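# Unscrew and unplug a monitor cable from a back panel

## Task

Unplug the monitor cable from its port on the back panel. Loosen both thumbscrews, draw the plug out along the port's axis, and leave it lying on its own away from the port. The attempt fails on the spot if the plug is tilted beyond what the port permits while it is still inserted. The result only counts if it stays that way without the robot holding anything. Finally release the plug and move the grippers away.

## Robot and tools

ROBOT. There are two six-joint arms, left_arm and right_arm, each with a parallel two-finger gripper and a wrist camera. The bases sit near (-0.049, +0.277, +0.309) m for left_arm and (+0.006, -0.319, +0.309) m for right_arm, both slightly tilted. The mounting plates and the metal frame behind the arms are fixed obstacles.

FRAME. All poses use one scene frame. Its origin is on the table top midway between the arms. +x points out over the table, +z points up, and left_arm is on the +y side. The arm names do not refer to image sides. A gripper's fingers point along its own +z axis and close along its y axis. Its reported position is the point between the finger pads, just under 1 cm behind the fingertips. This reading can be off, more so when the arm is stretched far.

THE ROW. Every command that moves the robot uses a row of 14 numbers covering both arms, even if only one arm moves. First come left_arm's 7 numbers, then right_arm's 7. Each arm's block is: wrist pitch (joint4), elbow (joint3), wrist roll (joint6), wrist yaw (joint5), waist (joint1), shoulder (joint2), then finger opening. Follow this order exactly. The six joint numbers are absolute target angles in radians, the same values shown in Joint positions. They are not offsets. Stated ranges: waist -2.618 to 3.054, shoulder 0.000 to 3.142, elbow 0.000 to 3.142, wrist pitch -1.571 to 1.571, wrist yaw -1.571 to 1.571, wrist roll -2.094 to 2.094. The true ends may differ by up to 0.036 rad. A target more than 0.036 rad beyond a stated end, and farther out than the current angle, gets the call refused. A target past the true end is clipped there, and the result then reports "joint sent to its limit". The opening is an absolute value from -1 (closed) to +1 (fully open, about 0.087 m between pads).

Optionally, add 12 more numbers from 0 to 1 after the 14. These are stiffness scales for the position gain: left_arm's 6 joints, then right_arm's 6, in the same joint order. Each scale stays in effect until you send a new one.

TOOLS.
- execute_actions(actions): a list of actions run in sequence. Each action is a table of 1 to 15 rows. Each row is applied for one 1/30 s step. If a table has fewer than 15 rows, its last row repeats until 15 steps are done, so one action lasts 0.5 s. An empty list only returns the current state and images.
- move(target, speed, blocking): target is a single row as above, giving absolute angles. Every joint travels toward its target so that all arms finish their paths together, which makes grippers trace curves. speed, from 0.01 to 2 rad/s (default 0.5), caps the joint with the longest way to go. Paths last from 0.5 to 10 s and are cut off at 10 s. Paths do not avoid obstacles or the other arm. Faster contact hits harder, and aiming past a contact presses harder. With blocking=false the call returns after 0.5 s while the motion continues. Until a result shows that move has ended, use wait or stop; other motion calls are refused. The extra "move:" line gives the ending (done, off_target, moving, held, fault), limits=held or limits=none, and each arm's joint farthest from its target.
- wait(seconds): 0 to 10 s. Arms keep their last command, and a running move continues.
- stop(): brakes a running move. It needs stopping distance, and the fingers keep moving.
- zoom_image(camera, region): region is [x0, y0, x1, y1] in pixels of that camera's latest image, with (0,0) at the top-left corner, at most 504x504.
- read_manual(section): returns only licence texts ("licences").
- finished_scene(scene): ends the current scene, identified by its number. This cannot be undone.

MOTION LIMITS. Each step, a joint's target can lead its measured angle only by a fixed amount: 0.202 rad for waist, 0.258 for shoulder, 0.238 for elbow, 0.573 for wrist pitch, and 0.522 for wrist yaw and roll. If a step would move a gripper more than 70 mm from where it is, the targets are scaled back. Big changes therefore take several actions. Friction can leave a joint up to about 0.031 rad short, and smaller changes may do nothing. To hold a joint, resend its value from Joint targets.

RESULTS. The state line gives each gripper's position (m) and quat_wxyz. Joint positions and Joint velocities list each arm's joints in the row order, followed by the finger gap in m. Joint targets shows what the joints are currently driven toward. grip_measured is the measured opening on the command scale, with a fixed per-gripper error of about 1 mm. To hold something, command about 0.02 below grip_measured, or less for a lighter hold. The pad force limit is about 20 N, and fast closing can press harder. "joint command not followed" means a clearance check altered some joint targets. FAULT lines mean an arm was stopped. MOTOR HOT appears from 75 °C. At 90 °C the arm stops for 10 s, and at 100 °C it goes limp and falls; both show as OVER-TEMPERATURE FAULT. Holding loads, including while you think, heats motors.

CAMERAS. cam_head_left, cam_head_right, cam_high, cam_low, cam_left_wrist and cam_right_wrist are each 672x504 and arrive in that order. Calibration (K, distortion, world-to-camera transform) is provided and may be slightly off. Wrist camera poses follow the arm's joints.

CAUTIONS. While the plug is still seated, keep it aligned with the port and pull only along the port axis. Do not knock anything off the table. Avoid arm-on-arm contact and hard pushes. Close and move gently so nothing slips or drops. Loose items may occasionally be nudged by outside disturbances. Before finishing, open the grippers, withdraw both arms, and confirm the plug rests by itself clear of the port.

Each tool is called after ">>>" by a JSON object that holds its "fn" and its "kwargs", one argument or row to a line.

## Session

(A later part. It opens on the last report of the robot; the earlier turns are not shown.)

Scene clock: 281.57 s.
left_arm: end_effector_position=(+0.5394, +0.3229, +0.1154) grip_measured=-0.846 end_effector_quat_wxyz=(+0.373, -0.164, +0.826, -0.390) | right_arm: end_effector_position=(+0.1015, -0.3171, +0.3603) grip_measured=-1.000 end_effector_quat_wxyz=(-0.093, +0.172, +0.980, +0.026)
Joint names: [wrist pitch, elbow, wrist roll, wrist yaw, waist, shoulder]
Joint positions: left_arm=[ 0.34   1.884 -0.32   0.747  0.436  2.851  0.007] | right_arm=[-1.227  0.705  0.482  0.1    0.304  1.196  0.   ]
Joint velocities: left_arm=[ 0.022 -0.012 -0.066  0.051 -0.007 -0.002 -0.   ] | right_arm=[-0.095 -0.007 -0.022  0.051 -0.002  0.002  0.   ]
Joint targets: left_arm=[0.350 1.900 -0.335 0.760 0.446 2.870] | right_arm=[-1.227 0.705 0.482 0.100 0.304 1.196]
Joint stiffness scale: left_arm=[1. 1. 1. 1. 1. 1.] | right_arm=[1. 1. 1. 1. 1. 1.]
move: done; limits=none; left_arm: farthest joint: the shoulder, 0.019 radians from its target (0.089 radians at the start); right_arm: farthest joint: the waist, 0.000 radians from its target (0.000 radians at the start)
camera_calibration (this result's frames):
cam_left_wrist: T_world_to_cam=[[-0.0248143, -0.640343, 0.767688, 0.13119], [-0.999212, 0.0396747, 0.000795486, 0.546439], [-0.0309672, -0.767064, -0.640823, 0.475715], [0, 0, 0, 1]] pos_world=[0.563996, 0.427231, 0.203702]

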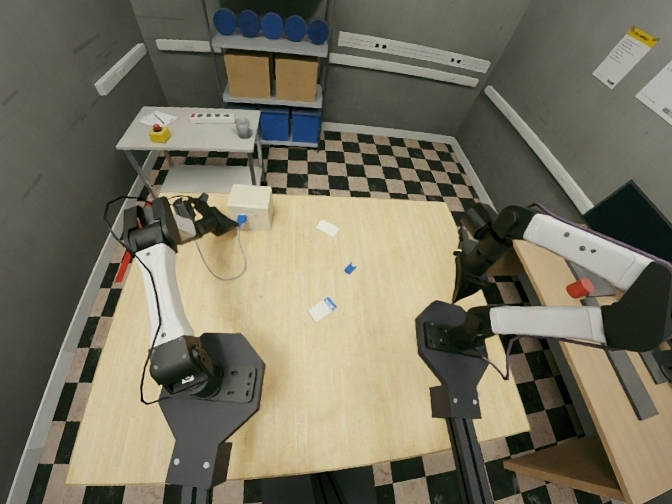

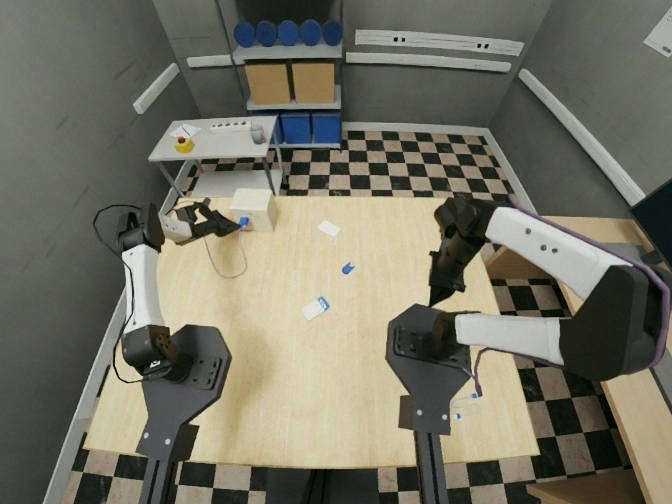

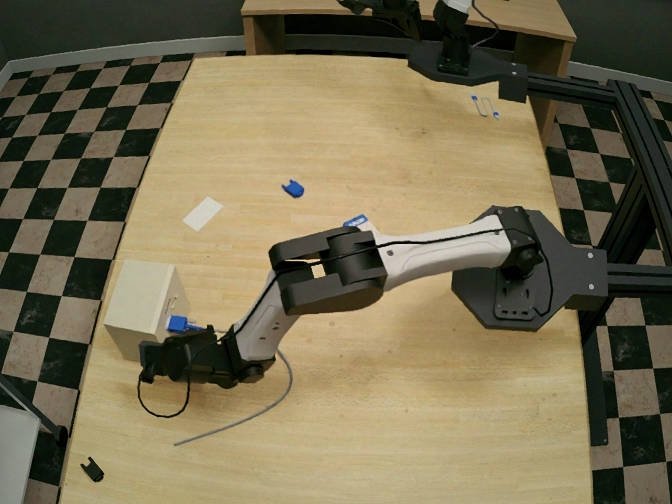

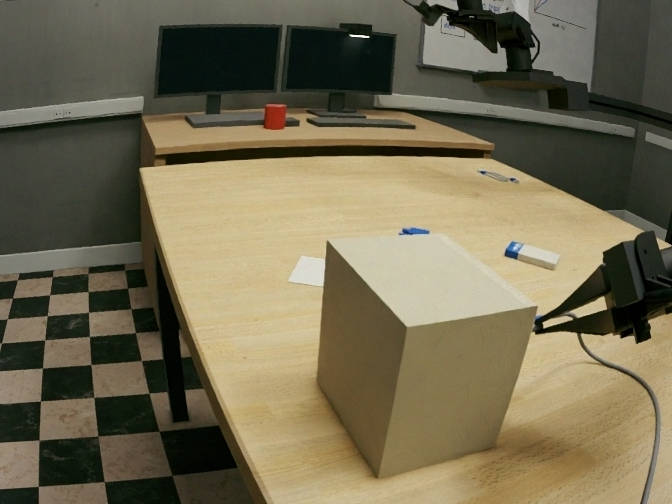

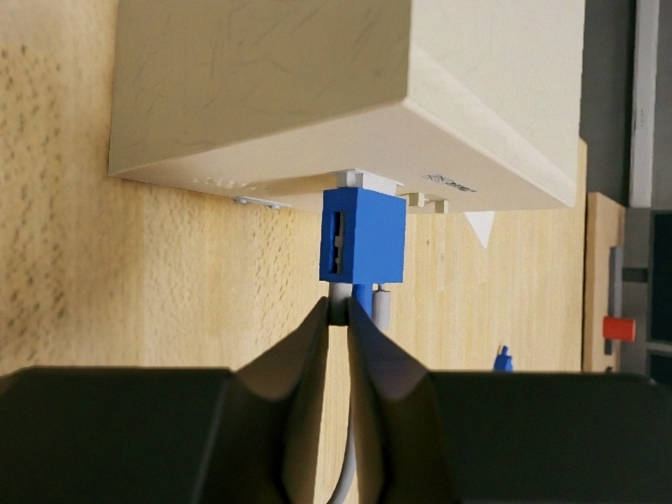

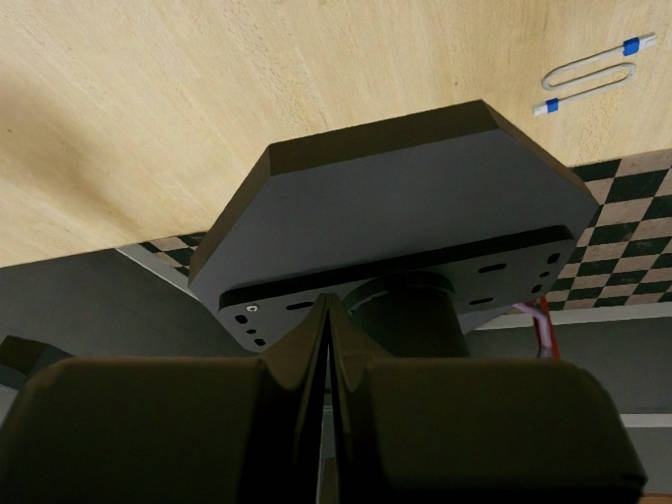

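>>> {"fn": "move", "kwargs": {
  "target": [0.435,1.968,-0.505,0.90,0.479,2.952,-1,-1.227,0.705,0.482,0.1,0.304,1.196,-1],
  "speed": 0.12
}}

>>> {"fn": "zoom_image", "kwargs": {
  "camera": "cam_left_wrist",
  "region": [290,170,430,340]
}}

Scene clock: 284.13 s.
left_arm: end_effector_position=(+0.5388, +0.3232, +0.1155) grip_measured=-0.846 end_effector_quat_wxyz=(+0.362, -0.198, +0.785, -0.461) | right_arm: end_effector_position=(+0.1015, -0.3171, +0.3603) grip_measured=-1.000 end_effector_quat_wxyz=(-0.093, +0.172, +0.980, +0.026)
Joint names: [wrist pitch, elbow, wrist roll, wrist yaw, waist, shoulder]
Joint positions: left_arm=[ 0.426  1.952 -0.491  0.877  0.468  2.935  0.007] | right_arm=[-1.227  0.705  0.482  0.1    0.304  1.196  0.   ]
Joint velocities: left_arm=[-0.066  0.002 -0.095  0.066 -0.007  0.007  0.   ] | right_arm=[-0.022  0.017 -0.037 -0.11  -0.002 -0.007  0.   ]
Joint targets: left_arm=[0.435 1.968 -0.505 0.900 0.479 2.952] | right_arm=[-1.227 0.705 0.482 0.100 0.304 1.196]
Joint stiffness scale: left_arm=[1. 1. 1. 1. 1. 1.] | right_arm=[1. 1. 1. 1. 1. 1.]
move: off_target (left_arm); limits=none; left_arm: farthest joint: the wrist yaw, 0.023 radians from its target (0.153 radians at the start); right_arm: farthest joint: the waist, 0.000 radians from its target (0.000 radians at the start)
camera_calibration (this result's frames):
cam_left_wrist: T_world_to_cam=[[-0.0267786, -0.494153, 0.868963, 0.0734069], [-0.999467, 0.0294622, -0.0140461, 0.55094], [-0.0186606, -0.868876, -0.494679, 0.485444], [0, 0, 0, 1]] pos_world=[0.561671, 0.441833, 0.18409]

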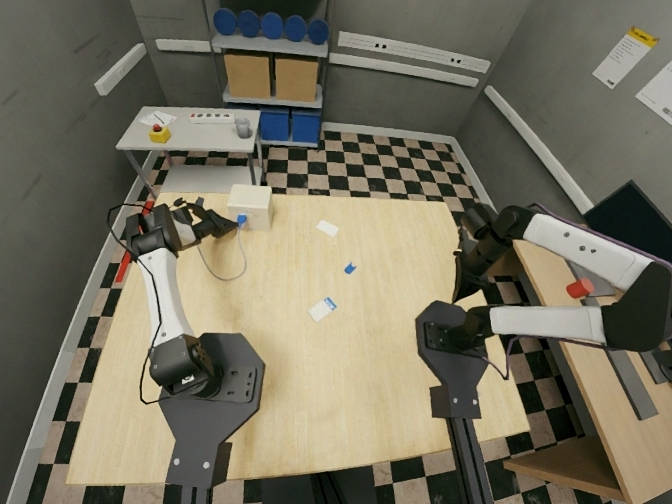

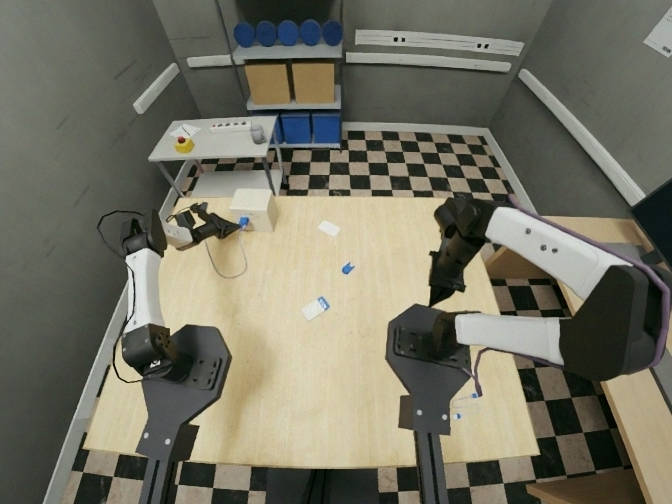

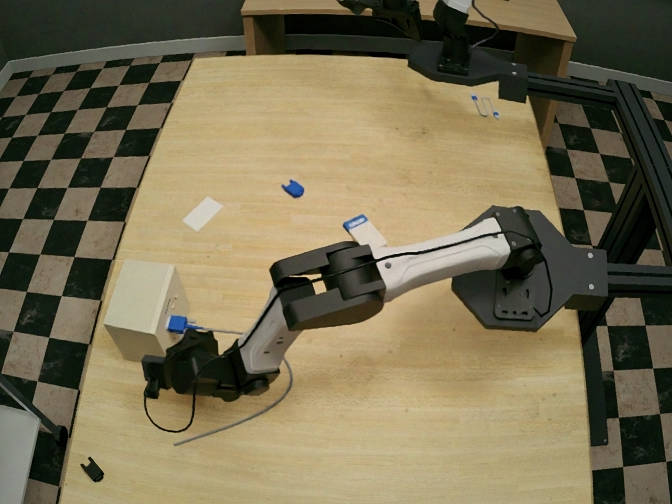

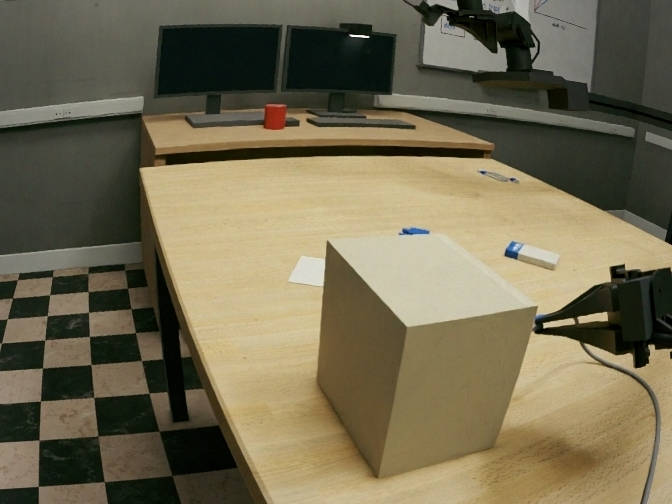

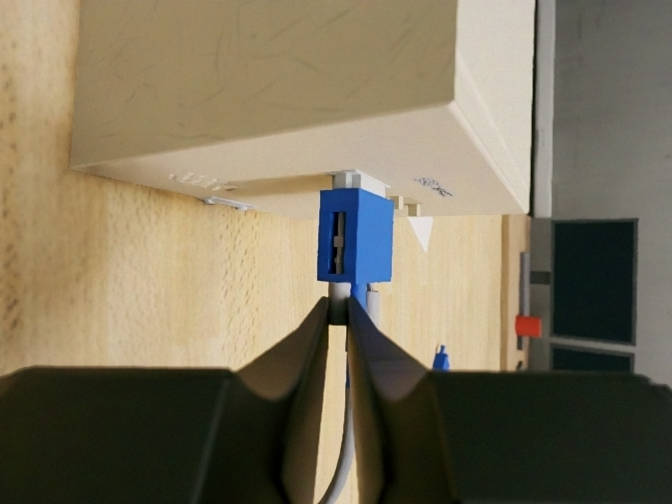

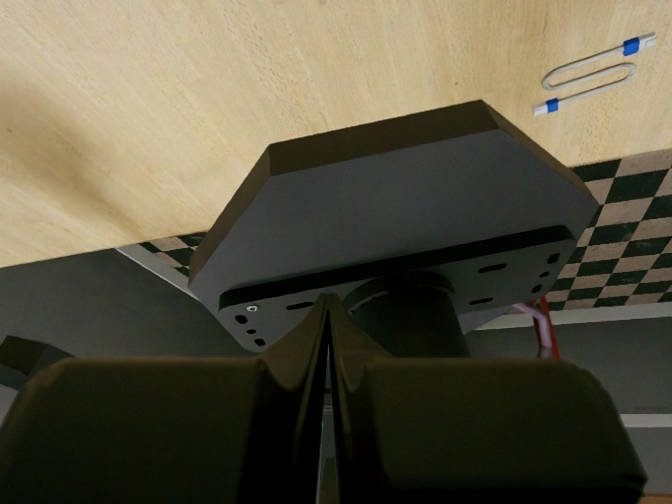

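Region (290, 170, 430, 340) of cam_left_wrist's 672x504 image, scaled by 2.965, with more detail than that image has; it fills the left 415 columns of this view, and the rest is white.

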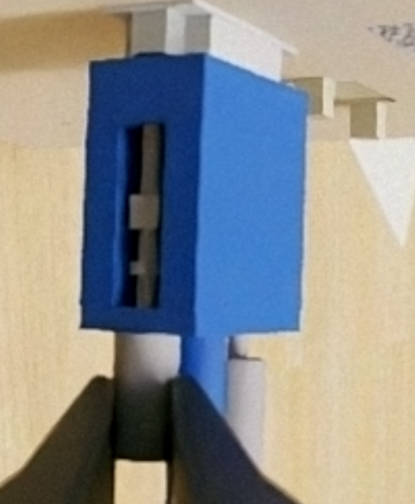

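>>> {"fn": "move", "kwargs": {
  "target": [0.56,2.04,-0.715,0.998,0.50,3.05,-1,-1.227,0.705,0.482,0.1,0.304,1.196,-1],
  "speed": 0.12
}}

Scene clock: 286.83 s.
left_arm: end_effector_position=(+0.5383, +0.3231, +0.1150) grip_measured=-0.846 end_effector_quat_wxyz=(+0.348, -0.234, +0.742, -0.523) | right_arm: end_effector_position=(+0.1015, -0.3171, +0.3603) grip_measured=-1.000 end_effector_quat_wxyz=(-0.093, +0.172, +0.980, +0.026)
Joint names: [wrist pitch, elbow, wrist roll, wrist yaw, waist, shoulder]
Joint positions: left_arm=[ 0.556  2.026 -0.703  0.975  0.491  3.03   0.007] | right_arm=[-1.227  0.705  0.482  0.1    0.304  1.196  0.   ]
Joint velocities: left_arm=[-0.007 -0.007 -0.007 -0.007 -0.022 -0.012 -0.   ] | right_arm=[ 0.007 -0.007 -0.022  0.037  0.007  0.002  0.   ]
Joint targets: left_arm=[0.560 2.040 -0.715 0.998 0.500 3.050] | right_arm=[-1.227 0.705 0.482 0.100 0.304 1.196]
Joint stiffness scale: left_arm=[1. 1. 1. 1. 1. 1.] | right_arm=[1. 1. 1. 1. 1. 1.]
move: off_target (left_arm); limits=none; left_arm: farthest joint: the wrist yaw, 0.023 radians from its target (0.121 radians at the start); right_arm: farthest joint: the waist, 0.000 radians from its target (0.000 radians at the start)
camera_calibration (this result's frames):
cam_left_wrist: T_world_to_cam=[[-0.0218831, -0.341568, 0.939602, 0.013707], [-0.99975, 0.0118516, -0.0189755, 0.556888], [-0.00465439, -0.939782, -0.341742, 0.482918], [0, 0, 0, 1]] pos_world=[0.559297, 0.451919, 0.162722]

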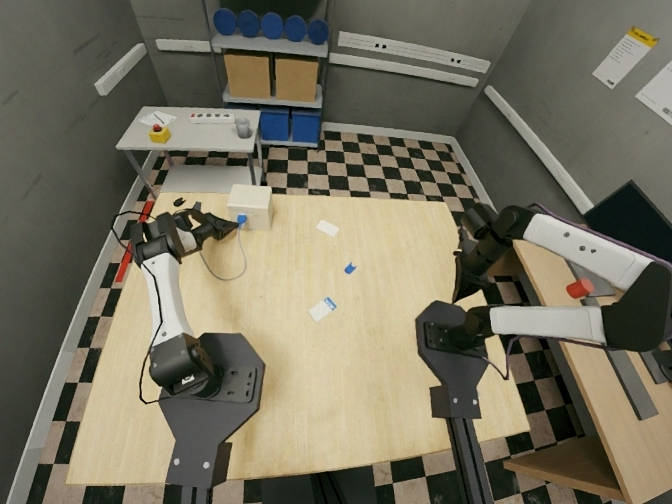

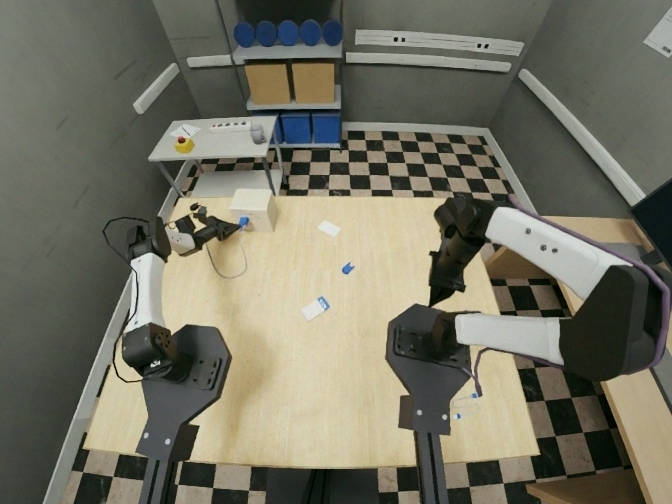

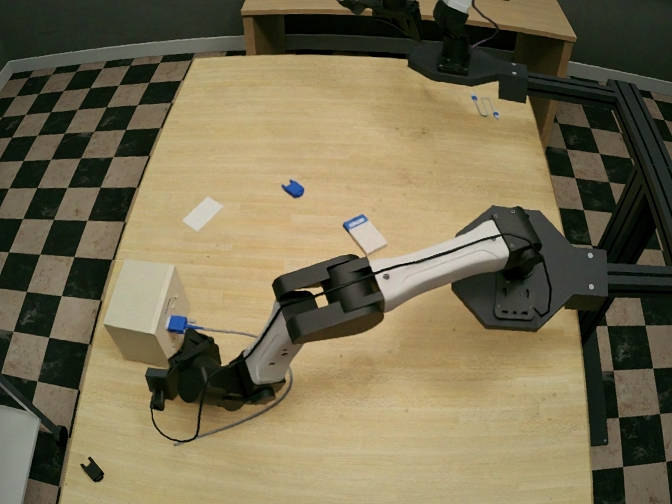

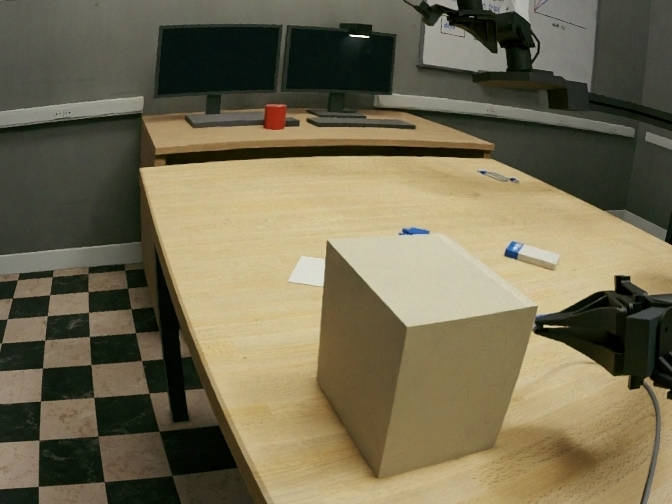

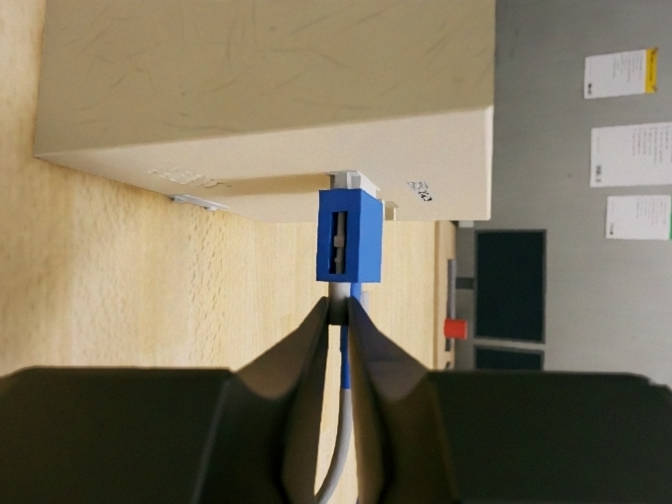

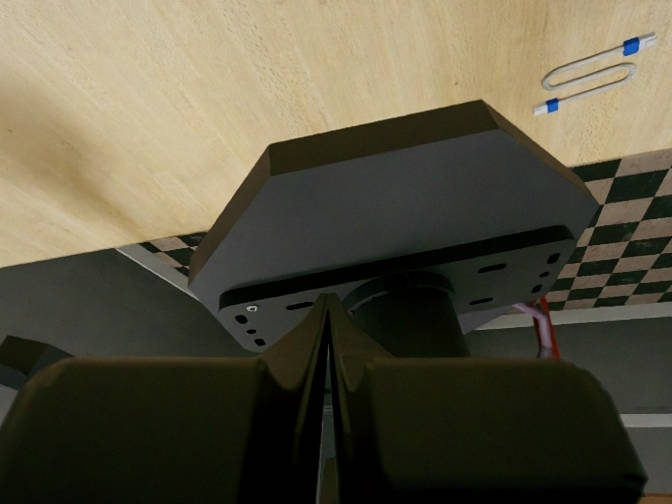

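>>> {"fn": "execute_actions", "kwargs": {
  "actions": [
    [[0.55,2.02,-0.703,0.975,0.49,3.03,-0.78,-1.227,0.705,0.482,0.1,0.304,1.196,-1],[0.545,2.015,-0.70,0.97,0.487,3.027,-0.78,-1.227,0.705,0.482,0.1,0.304,1.196,-1],[0.536,2.006,-0.696,0.963,0.483,3.022,-0.78,-1.227,0.705,0.482,0.1,0.304,1.196,-1],[0.536,2.006,-0.696,0.963,0.483,3.022,-0.78,-1.227,0.705,0.482,0.1,0.304,1.196,-1],[0.536,2.006,-0.696,0.963,0.483,3.022,-0.78,-1.227,0.705,0.482,0.1,0.304,1.196,-1],[0.523,1.999,-0.675,0.953,0.481,3.012,-0.78,-1.227,0.705,0.482,0.1,0.304,1.196,-1],[0.510,1.991,-0.654,0.943,0.478,3.003,-0.78,-1.227,0.705,0.482,0.1,0.304,1.196,-1],[0.497,1.984,-0.632,0.934,0.476,2.993,-0.78,-1.227,0.705,0.482,0.1,0.304,1.196,-1],[0.484,1.976,-0.611,0.924,0.474,2.984,-0.78,-1.227,0.705,0.482,0.1,0.304,1.196,-1],[0.471,1.969,-0.590,0.914,0.472,2.974,-0.78,-1.227,0.705,0.482,0.1,0.304,1.196,-1],[0.458,1.962,-0.569,0.904,0.469,2.965,-0.78,-1.227,0.705,0.482,0.1,0.304,1.196,-1],[0.445,1.954,-0.548,0.894,0.467,2.955,-0.78,-1.227,0.705,0.482,0.1,0.304,1.196,-1],[0.432,1.947,-0.526,0.885,0.465,2.946,-0.78,-1.227,0.705,0.482,0.1,0.304,1.196,-1],[0.419,1.939,-0.505,0.875,0.462,2.936,-0.78,-1.227,0.705,0.482,0.1,0.304,1.196,-1],[0.406,1.932,-0.484,0.865,0.460,2.927,-0.78,-1.227,0.705,0.482,0.1,0.304,1.196,-1]],
    [[0.395,1.923,-0.463,0.849,0.456,2.916,-0.78,-1.227,0.705,0.482,0.1,0.304,1.196,-1],[0.384,1.915,-0.441,0.832,0.452,2.906,-0.78,-1.227,0.705,0.482,0.1,0.304,1.196,-1],[0.374,1.906,-0.420,0.816,0.448,2.895,-0.78,-1.227,0.705,0.482,0.1,0.304,1.196,-1],[0.363,1.898,-0.398,0.800,0.444,2.885,-0.78,-1.227,0.705,0.482,0.1,0.304,1.196,-1],[0.352,1.889,-0.377,0.784,0.440,2.874,-0.78,-1.227,0.705,0.482,0.1,0.304,1.196,-1],[0.341,1.881,-0.356,0.767,0.436,2.864,-0.78,-1.227,0.705,0.482,0.1,0.304,1.196,-1],[0.331,1.872,-0.334,0.751,0.432,2.853,-0.78,-1.227,0.705,0.482,0.1,0.304,1.196,-1],[0.320,1.864,-0.313,0.735,0.428,2.843,-0.78,-1.227,0.705,0.482,0.1,0.304,1.196,-1],[0.313,1.855,-0.293,0.714,0.422,2.833,-0.78,-1.227,0.705,0.482,0.1,0.304,1.196,-1],[0.305,1.847,-0.274,0.692,0.416,2.823,-0.78,-1.227,0.705,0.482,0.1,0.304,1.196,-1],[0.298,1.838,-0.254,0.671,0.410,2.813,-0.78,-1.227,0.705,0.482,0.1,0.304,1.196,-1],[0.290,1.830,-0.235,0.650,0.405,2.803,-0.78,-1.227,0.705,0.482,0.1,0.304,1.196,-1],[0.283,1.821,-0.215,0.629,0.399,2.793,-0.78,-1.227,0.705,0.482,0.1,0.304,1.196,-1],[0.275,1.813,-0.196,0.607,0.393,2.783,-0.78,-1.227,0.705,0.482,0.1,0.304,1.196,-1],[0.268,1.804,-0.176,0.586,0.387,2.773,-0.78,-1.227,0.705,0.482,0.1,0.304,1.196,-1]]
  ]
}}

>>> {"fn": "execute_actions", "kwargs": {
  "actions": [
    [[0.264,1.797,-0.158,0.563,0.380,2.765,-0.78,-1.227,0.705,0.482,0.1,0.304,1.196,-1],[0.260,1.789,-0.140,0.541,0.373,2.757,-0.78,-1.227,0.705,0.482,0.1,0.304,1.196,-1],[0.256,1.782,-0.122,0.518,0.366,2.749,-0.78,-1.227,0.705,0.482,0.1,0.304,1.196,-1],[0.253,1.775,-0.104,0.495,0.359,2.742,-0.78,-1.227,0.705,0.482,0.1,0.304,1.196,-1],[0.249,1.768,-0.086,0.472,0.352,2.734,-0.78,-1.227,0.705,0.482,0.1,0.304,1.196,-1],[0.245,1.760,-0.068,0.450,0.345,2.726,-0.78,-1.227,0.705,0.482,0.1,0.304,1.196,-1],[0.241,1.753,-0.050,0.427,0.338,2.718,-0.78,-1.227,0.705,0.482,0.1,0.304,1.196,-1],[0.241,1.748,-0.034,0.405,0.331,2.713,-0.78,-1.227,0.705,0.482,0.1,0.304,1.196,-1],[0.240,1.743,-0.018,0.382,0.324,2.708,-0.78,-1.227,0.705,0.482,0.1,0.304,1.196,-1],[0.240,1.738,-0.003,0.360,0.317,2.703,-0.78,-1.227,0.705,0.482,0.1,0.304,1.196,-1],[0.239,1.733,0.013,0.338,0.310,2.698,-0.78,-1.227,0.705,0.482,0.1,0.304,1.196,-1],[0.239,1.728,0.029,0.316,0.302,2.693,-0.78,-1.227,0.705,0.482,0.1,0.304,1.196,-1],[0.239,1.723,0.044,0.293,0.295,2.688,-0.78,-1.227,0.705,0.482,0.1,0.304,1.196,-1],[0.238,1.718,0.060,0.271,0.288,2.683,-0.78,-1.227,0.705,0.482,0.1,0.304,1.196,-1],[0.238,1.713,0.076,0.249,0.281,2.678,-0.78,-1.227,0.705,0.482,0.1,0.304,1.196,-1]]
  ]
}}

>>> {"fn": "wait", "kwargs": {
  "seconds": 0.3
}}

Scene clock: 291.17 s.
left_arm: end_effector_position=(+0.5399, +0.3233, +0.1192) grip_measured=-0.780 end_effector_quat_wxyz=(+0.377, -0.152, +0.843, -0.351) | right_arm: end_effector_position=(+0.1015, -0.3171, +0.3603) grip_measured=-1.000 end_effector_quat_wxyz=(-0.093, +0.172, +0.980, +0.026)
Joint names: [wrist pitch, elbow, wrist roll, wrist yaw, waist, shoulder]
Joint positions: left_arm=[ 0.317  1.837 -0.26   0.666  0.415  2.8    0.01 ] | right_arm=[-1.227  0.705  0.482  0.1    0.304  1.196  0.   ]
Joint velocities: left_arm=[-0.198 -0.261  0.491 -0.637 -0.149 -0.31  -0.   ] | right_arm=[ 0.007 -0.002 -0.051 -0.037 -0.007 -0.002  0.   ]
Joint targets: left_arm=[0.268 1.804 -0.176 0.586 0.387 2.773] | right_arm=[-1.227 0.705 0.482 0.100 0.304 1.196]
Joint stiffness scale: left_arm=[1. 1. 1. 1. 1. 1.] | right_arm=[1. 1. 1. 1. 1. 1.]
camera_calibration (this result's frames):
cam_left_wrist: T_world_to_cam=[[-0.0121494, -0.70521, 0.708894, 0.14968], [-0.999397, 0.0316353, 0.0143427, 0.547976], [-0.0325407, -0.708292, -0.705169, 0.467984], [0, 0, 0, 1]] pos_world=[0.564693, 0.41969, 0.216041]

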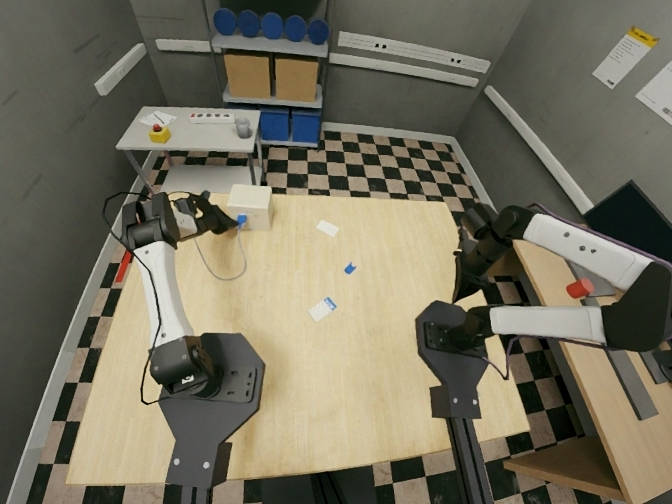

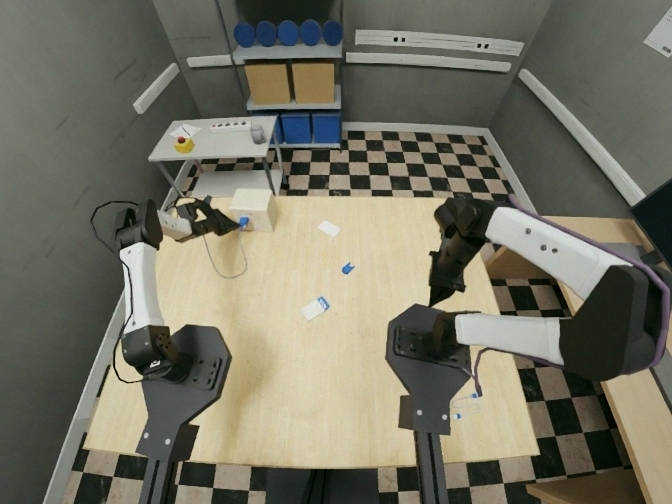

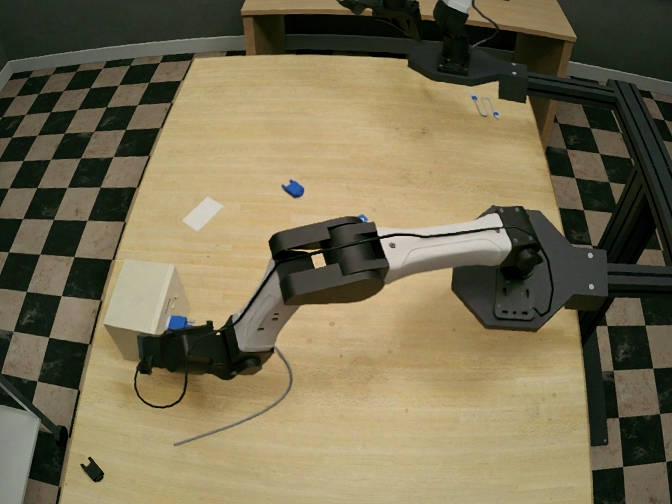

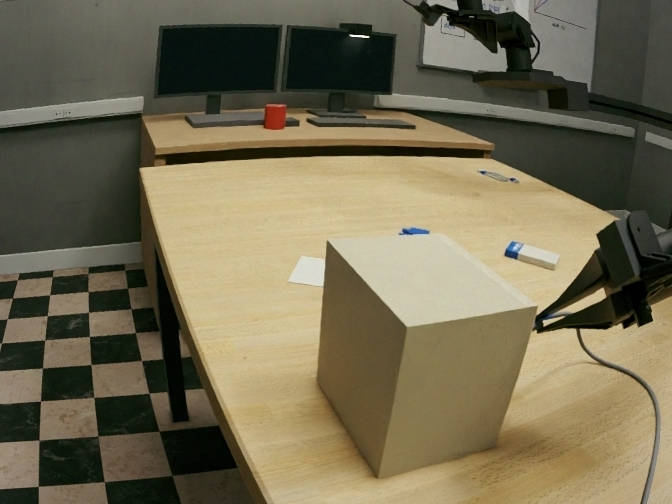

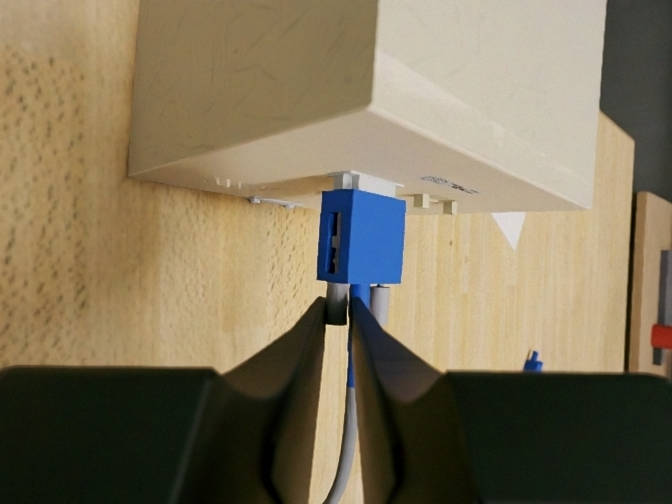

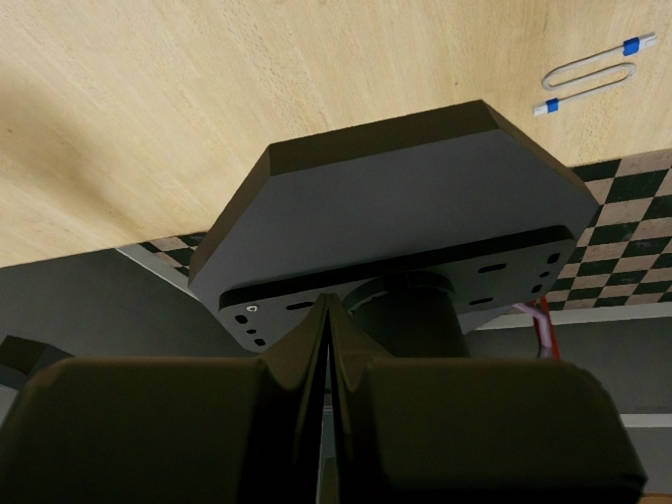

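Scene clock: 291.67 s.
left_arm: end_effector_position=(+0.5426, +0.3212, +0.1203) grip_measured=-0.780 end_effector_quat_wxyz=(+0.390, -0.064, +0.901, -0.182) | right_arm: end_effector_position=(+0.1015, -0.3171, +0.3603) grip_measured=-1.000 end_effector_quat_wxyz=(-0.093, +0.172, +0.980, +0.026)
Joint names: [wrist pitch, elbow, wrist roll, wrist yaw, waist, shoulder]
Joint positions: left_arm=[0.264 1.742 0.008 0.334 0.312 2.691 0.01 ] | right_arm=[-1.227  0.705  0.482  0.1    0.304  1.196  0.   ]
Joint velocities: left_arm=[-0.095 -0.159  0.476 -0.667 -0.198 -0.134  0.   ] | right_arm=[-0.022  0.007 -0.007 -0.051 -0.022  0.002  0.   ]
Joint targets: left_arm=[0.238 1.713 0.076 0.249 0.281 2.678] | right_arm=[-1.227 0.705 0.482 0.100 0.304 1.196]
Joint stiffness scale: left_arm=[1. 1. 1. 1. 1. 1.] | right_arm=[1. 1. 1. 1. 1. 1.]
camera_calibration (this result's frames):
cam_left_wrist: T_world_to_cam=[[-0.0301037, -0.924464, 0.38008, 0.267209], [-0.997816, 0.0501603, 0.0429736, 0.540541], [-0.0587925, -0.377956, -0.923955, 0.401852], [0, 0, 0, 1]] pos_world=[0.57103, 0.371794, 0.246503]

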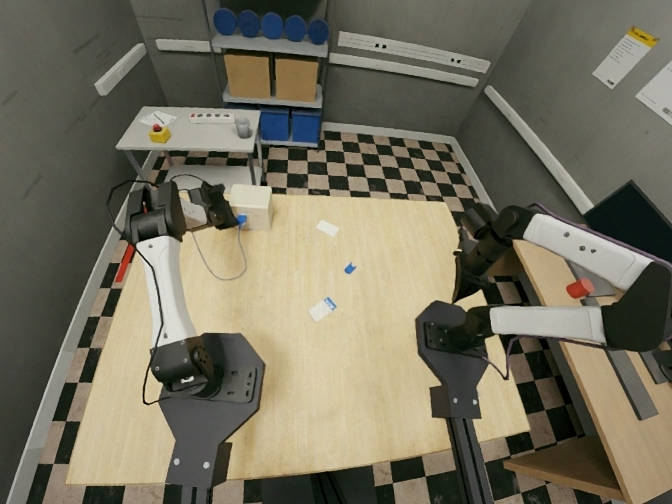

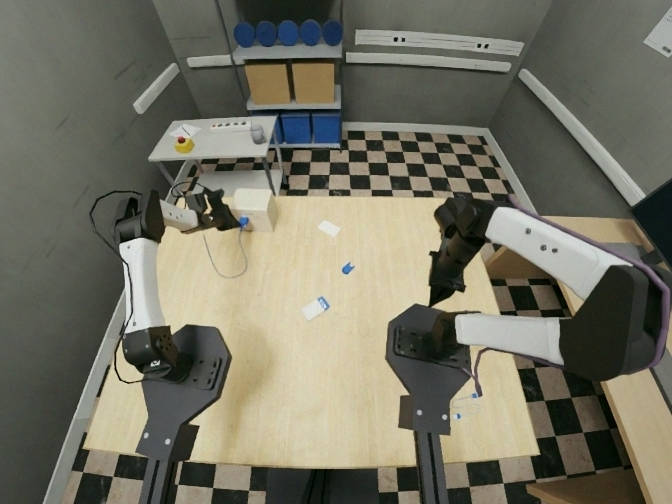

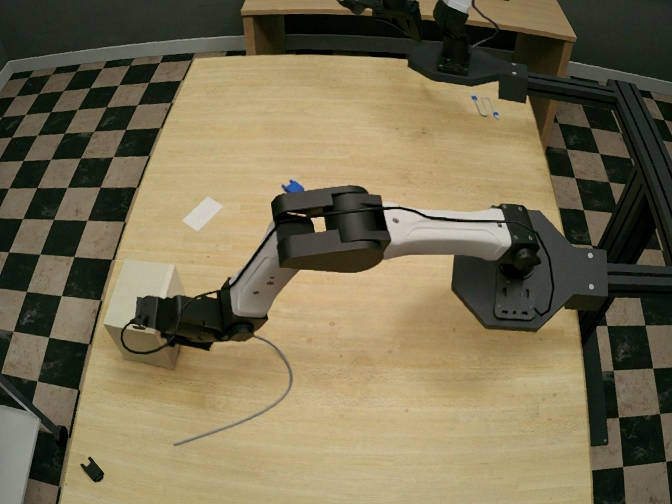

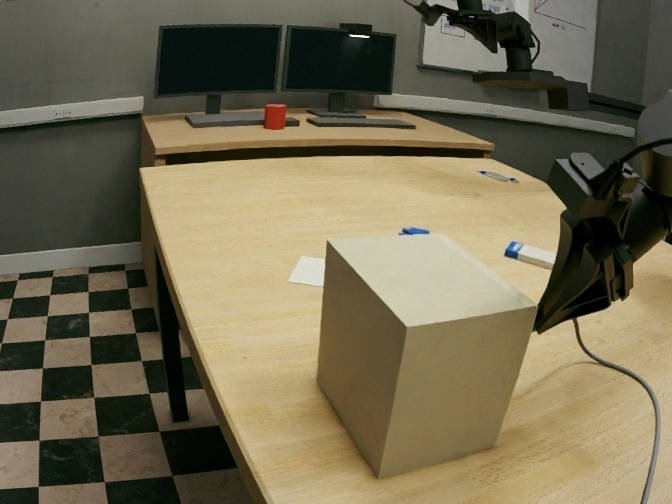

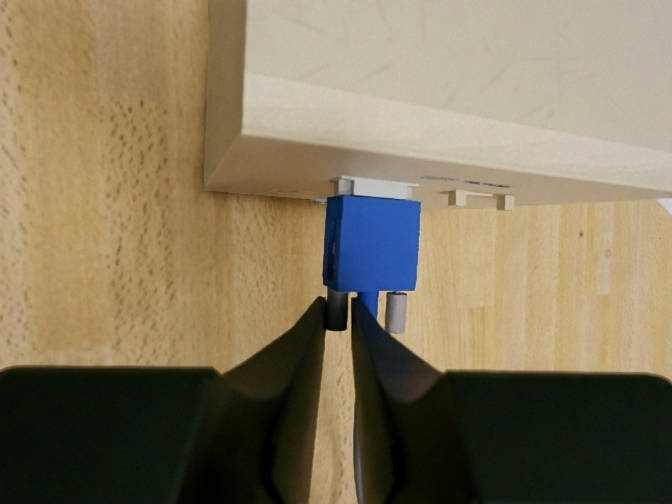

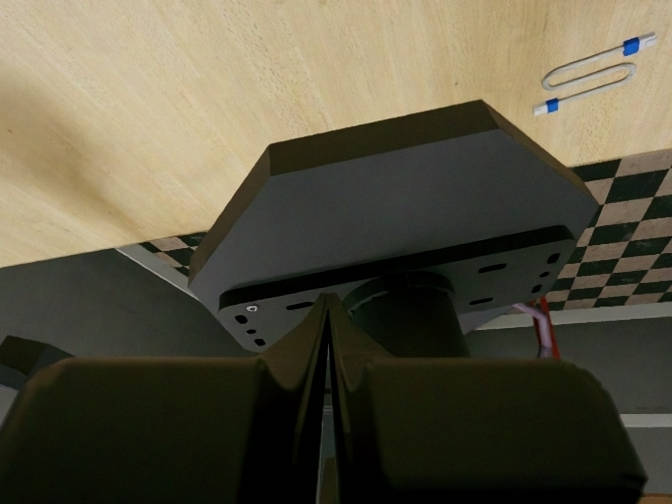

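Scene clock: 291.97 s.
left_arm: end_effector_position=(+0.5437, +0.3218, +0.1199) grip_measured=-0.780 end_effector_quat_wxyz=(+0.390, -0.042, +0.908, -0.145) | right_arm: end_effector_position=(+0.1015, -0.3171, +0.3603) grip_measured=-1.000 end_effector_quat_wxyz=(-0.093, +0.172, +0.980, +0.026)
Joint names: [wrist pitch, elbow, wrist roll, wrist yaw, waist, shoulder]
Joint positions: left_arm=[0.261 1.735 0.064 0.265 0.29  2.682 0.01 ] | right_arm=[-1.227  0.705  0.482  0.1    0.304  1.196  0.   ]
Joint velocities: left_arm=[ 0.022 -0.002  0.037 -0.007 -0.017  0.032  0.   ] | right_arm=[ 0.022  0.012  0.051 -0.037 -0.012  0.002  0.   ]
Joint targets: left_arm=[0.238 1.713 0.076 0.249 0.281 2.678] | right_arm=[-1.227 0.705 0.482 0.100 0.304 1.196]
Joint stiffness scale: left_arm=[1. 1. 1. 1. 1. 1.] | right_arm=[1. 1. 1. 1. 1. 1.]
wait: 0.30 s; no rest
camera_calibration (this result's frames):
cam_left_wrist: T_world_to_cam=[[-0.0402931, -0.9534, 0.299006, 0.292505], [-0.997163, 0.0574122, 0.0486884, 0.538187], [-0.0635861, -0.296195, -0.953008, 0.381598], [0, 0, 0, 1]] pos_world=[0.57271, 0.361003, 0.250002]

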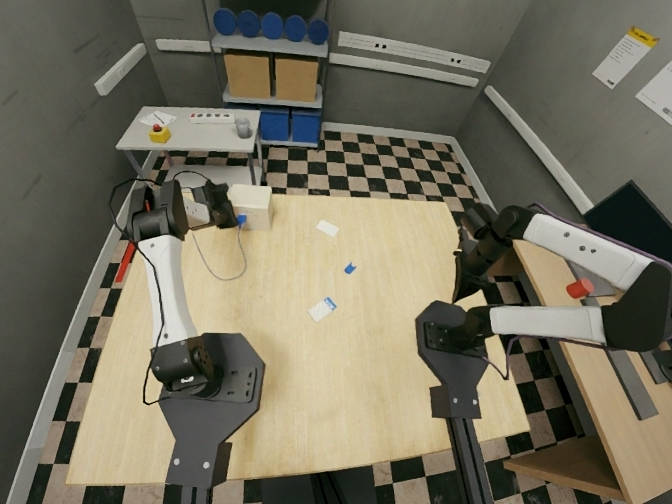

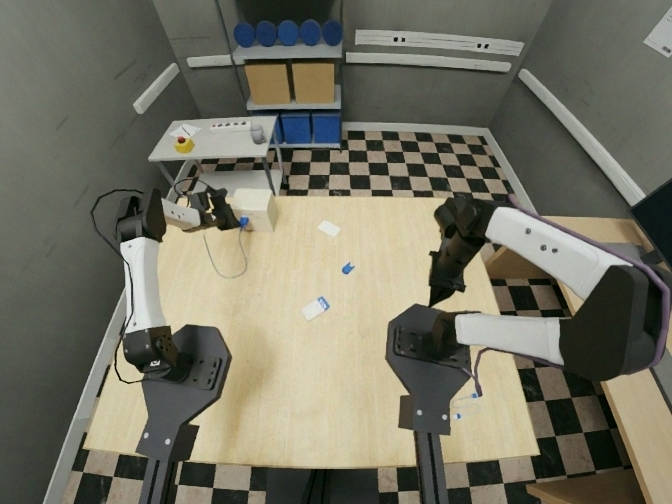

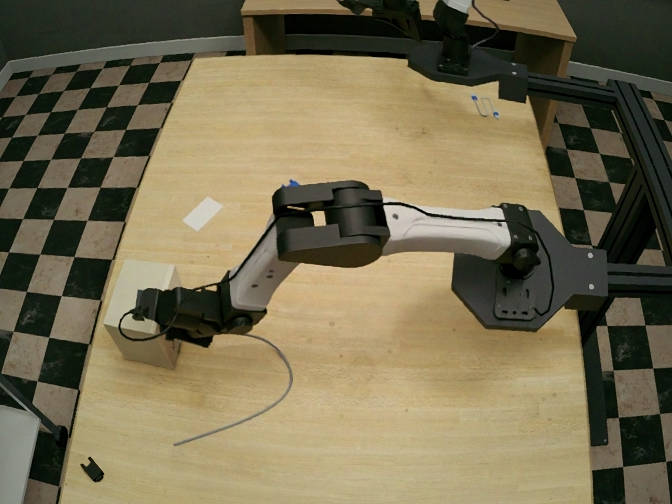

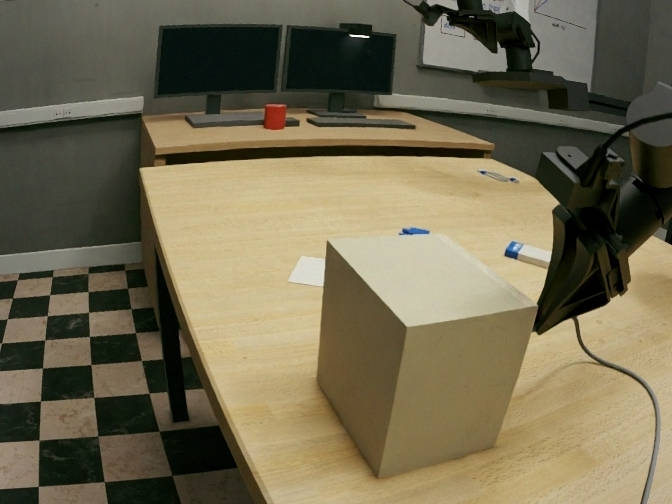

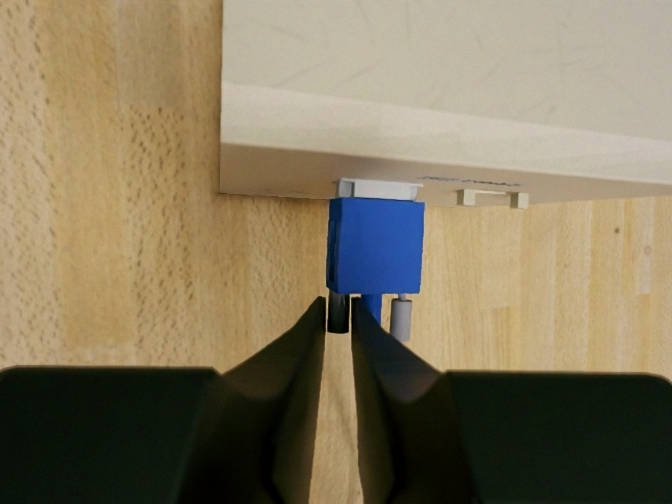

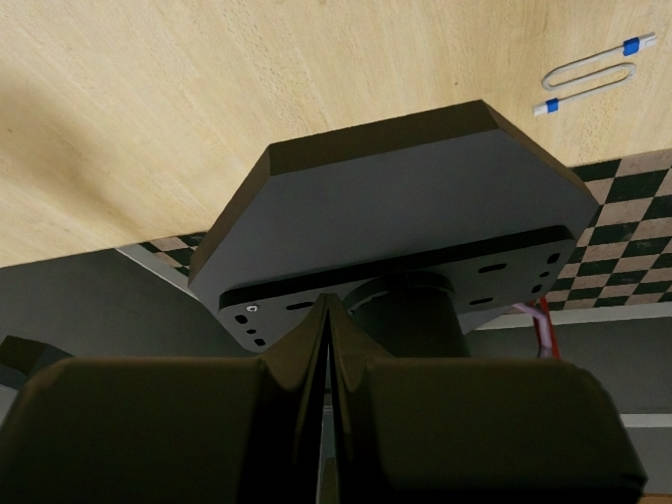

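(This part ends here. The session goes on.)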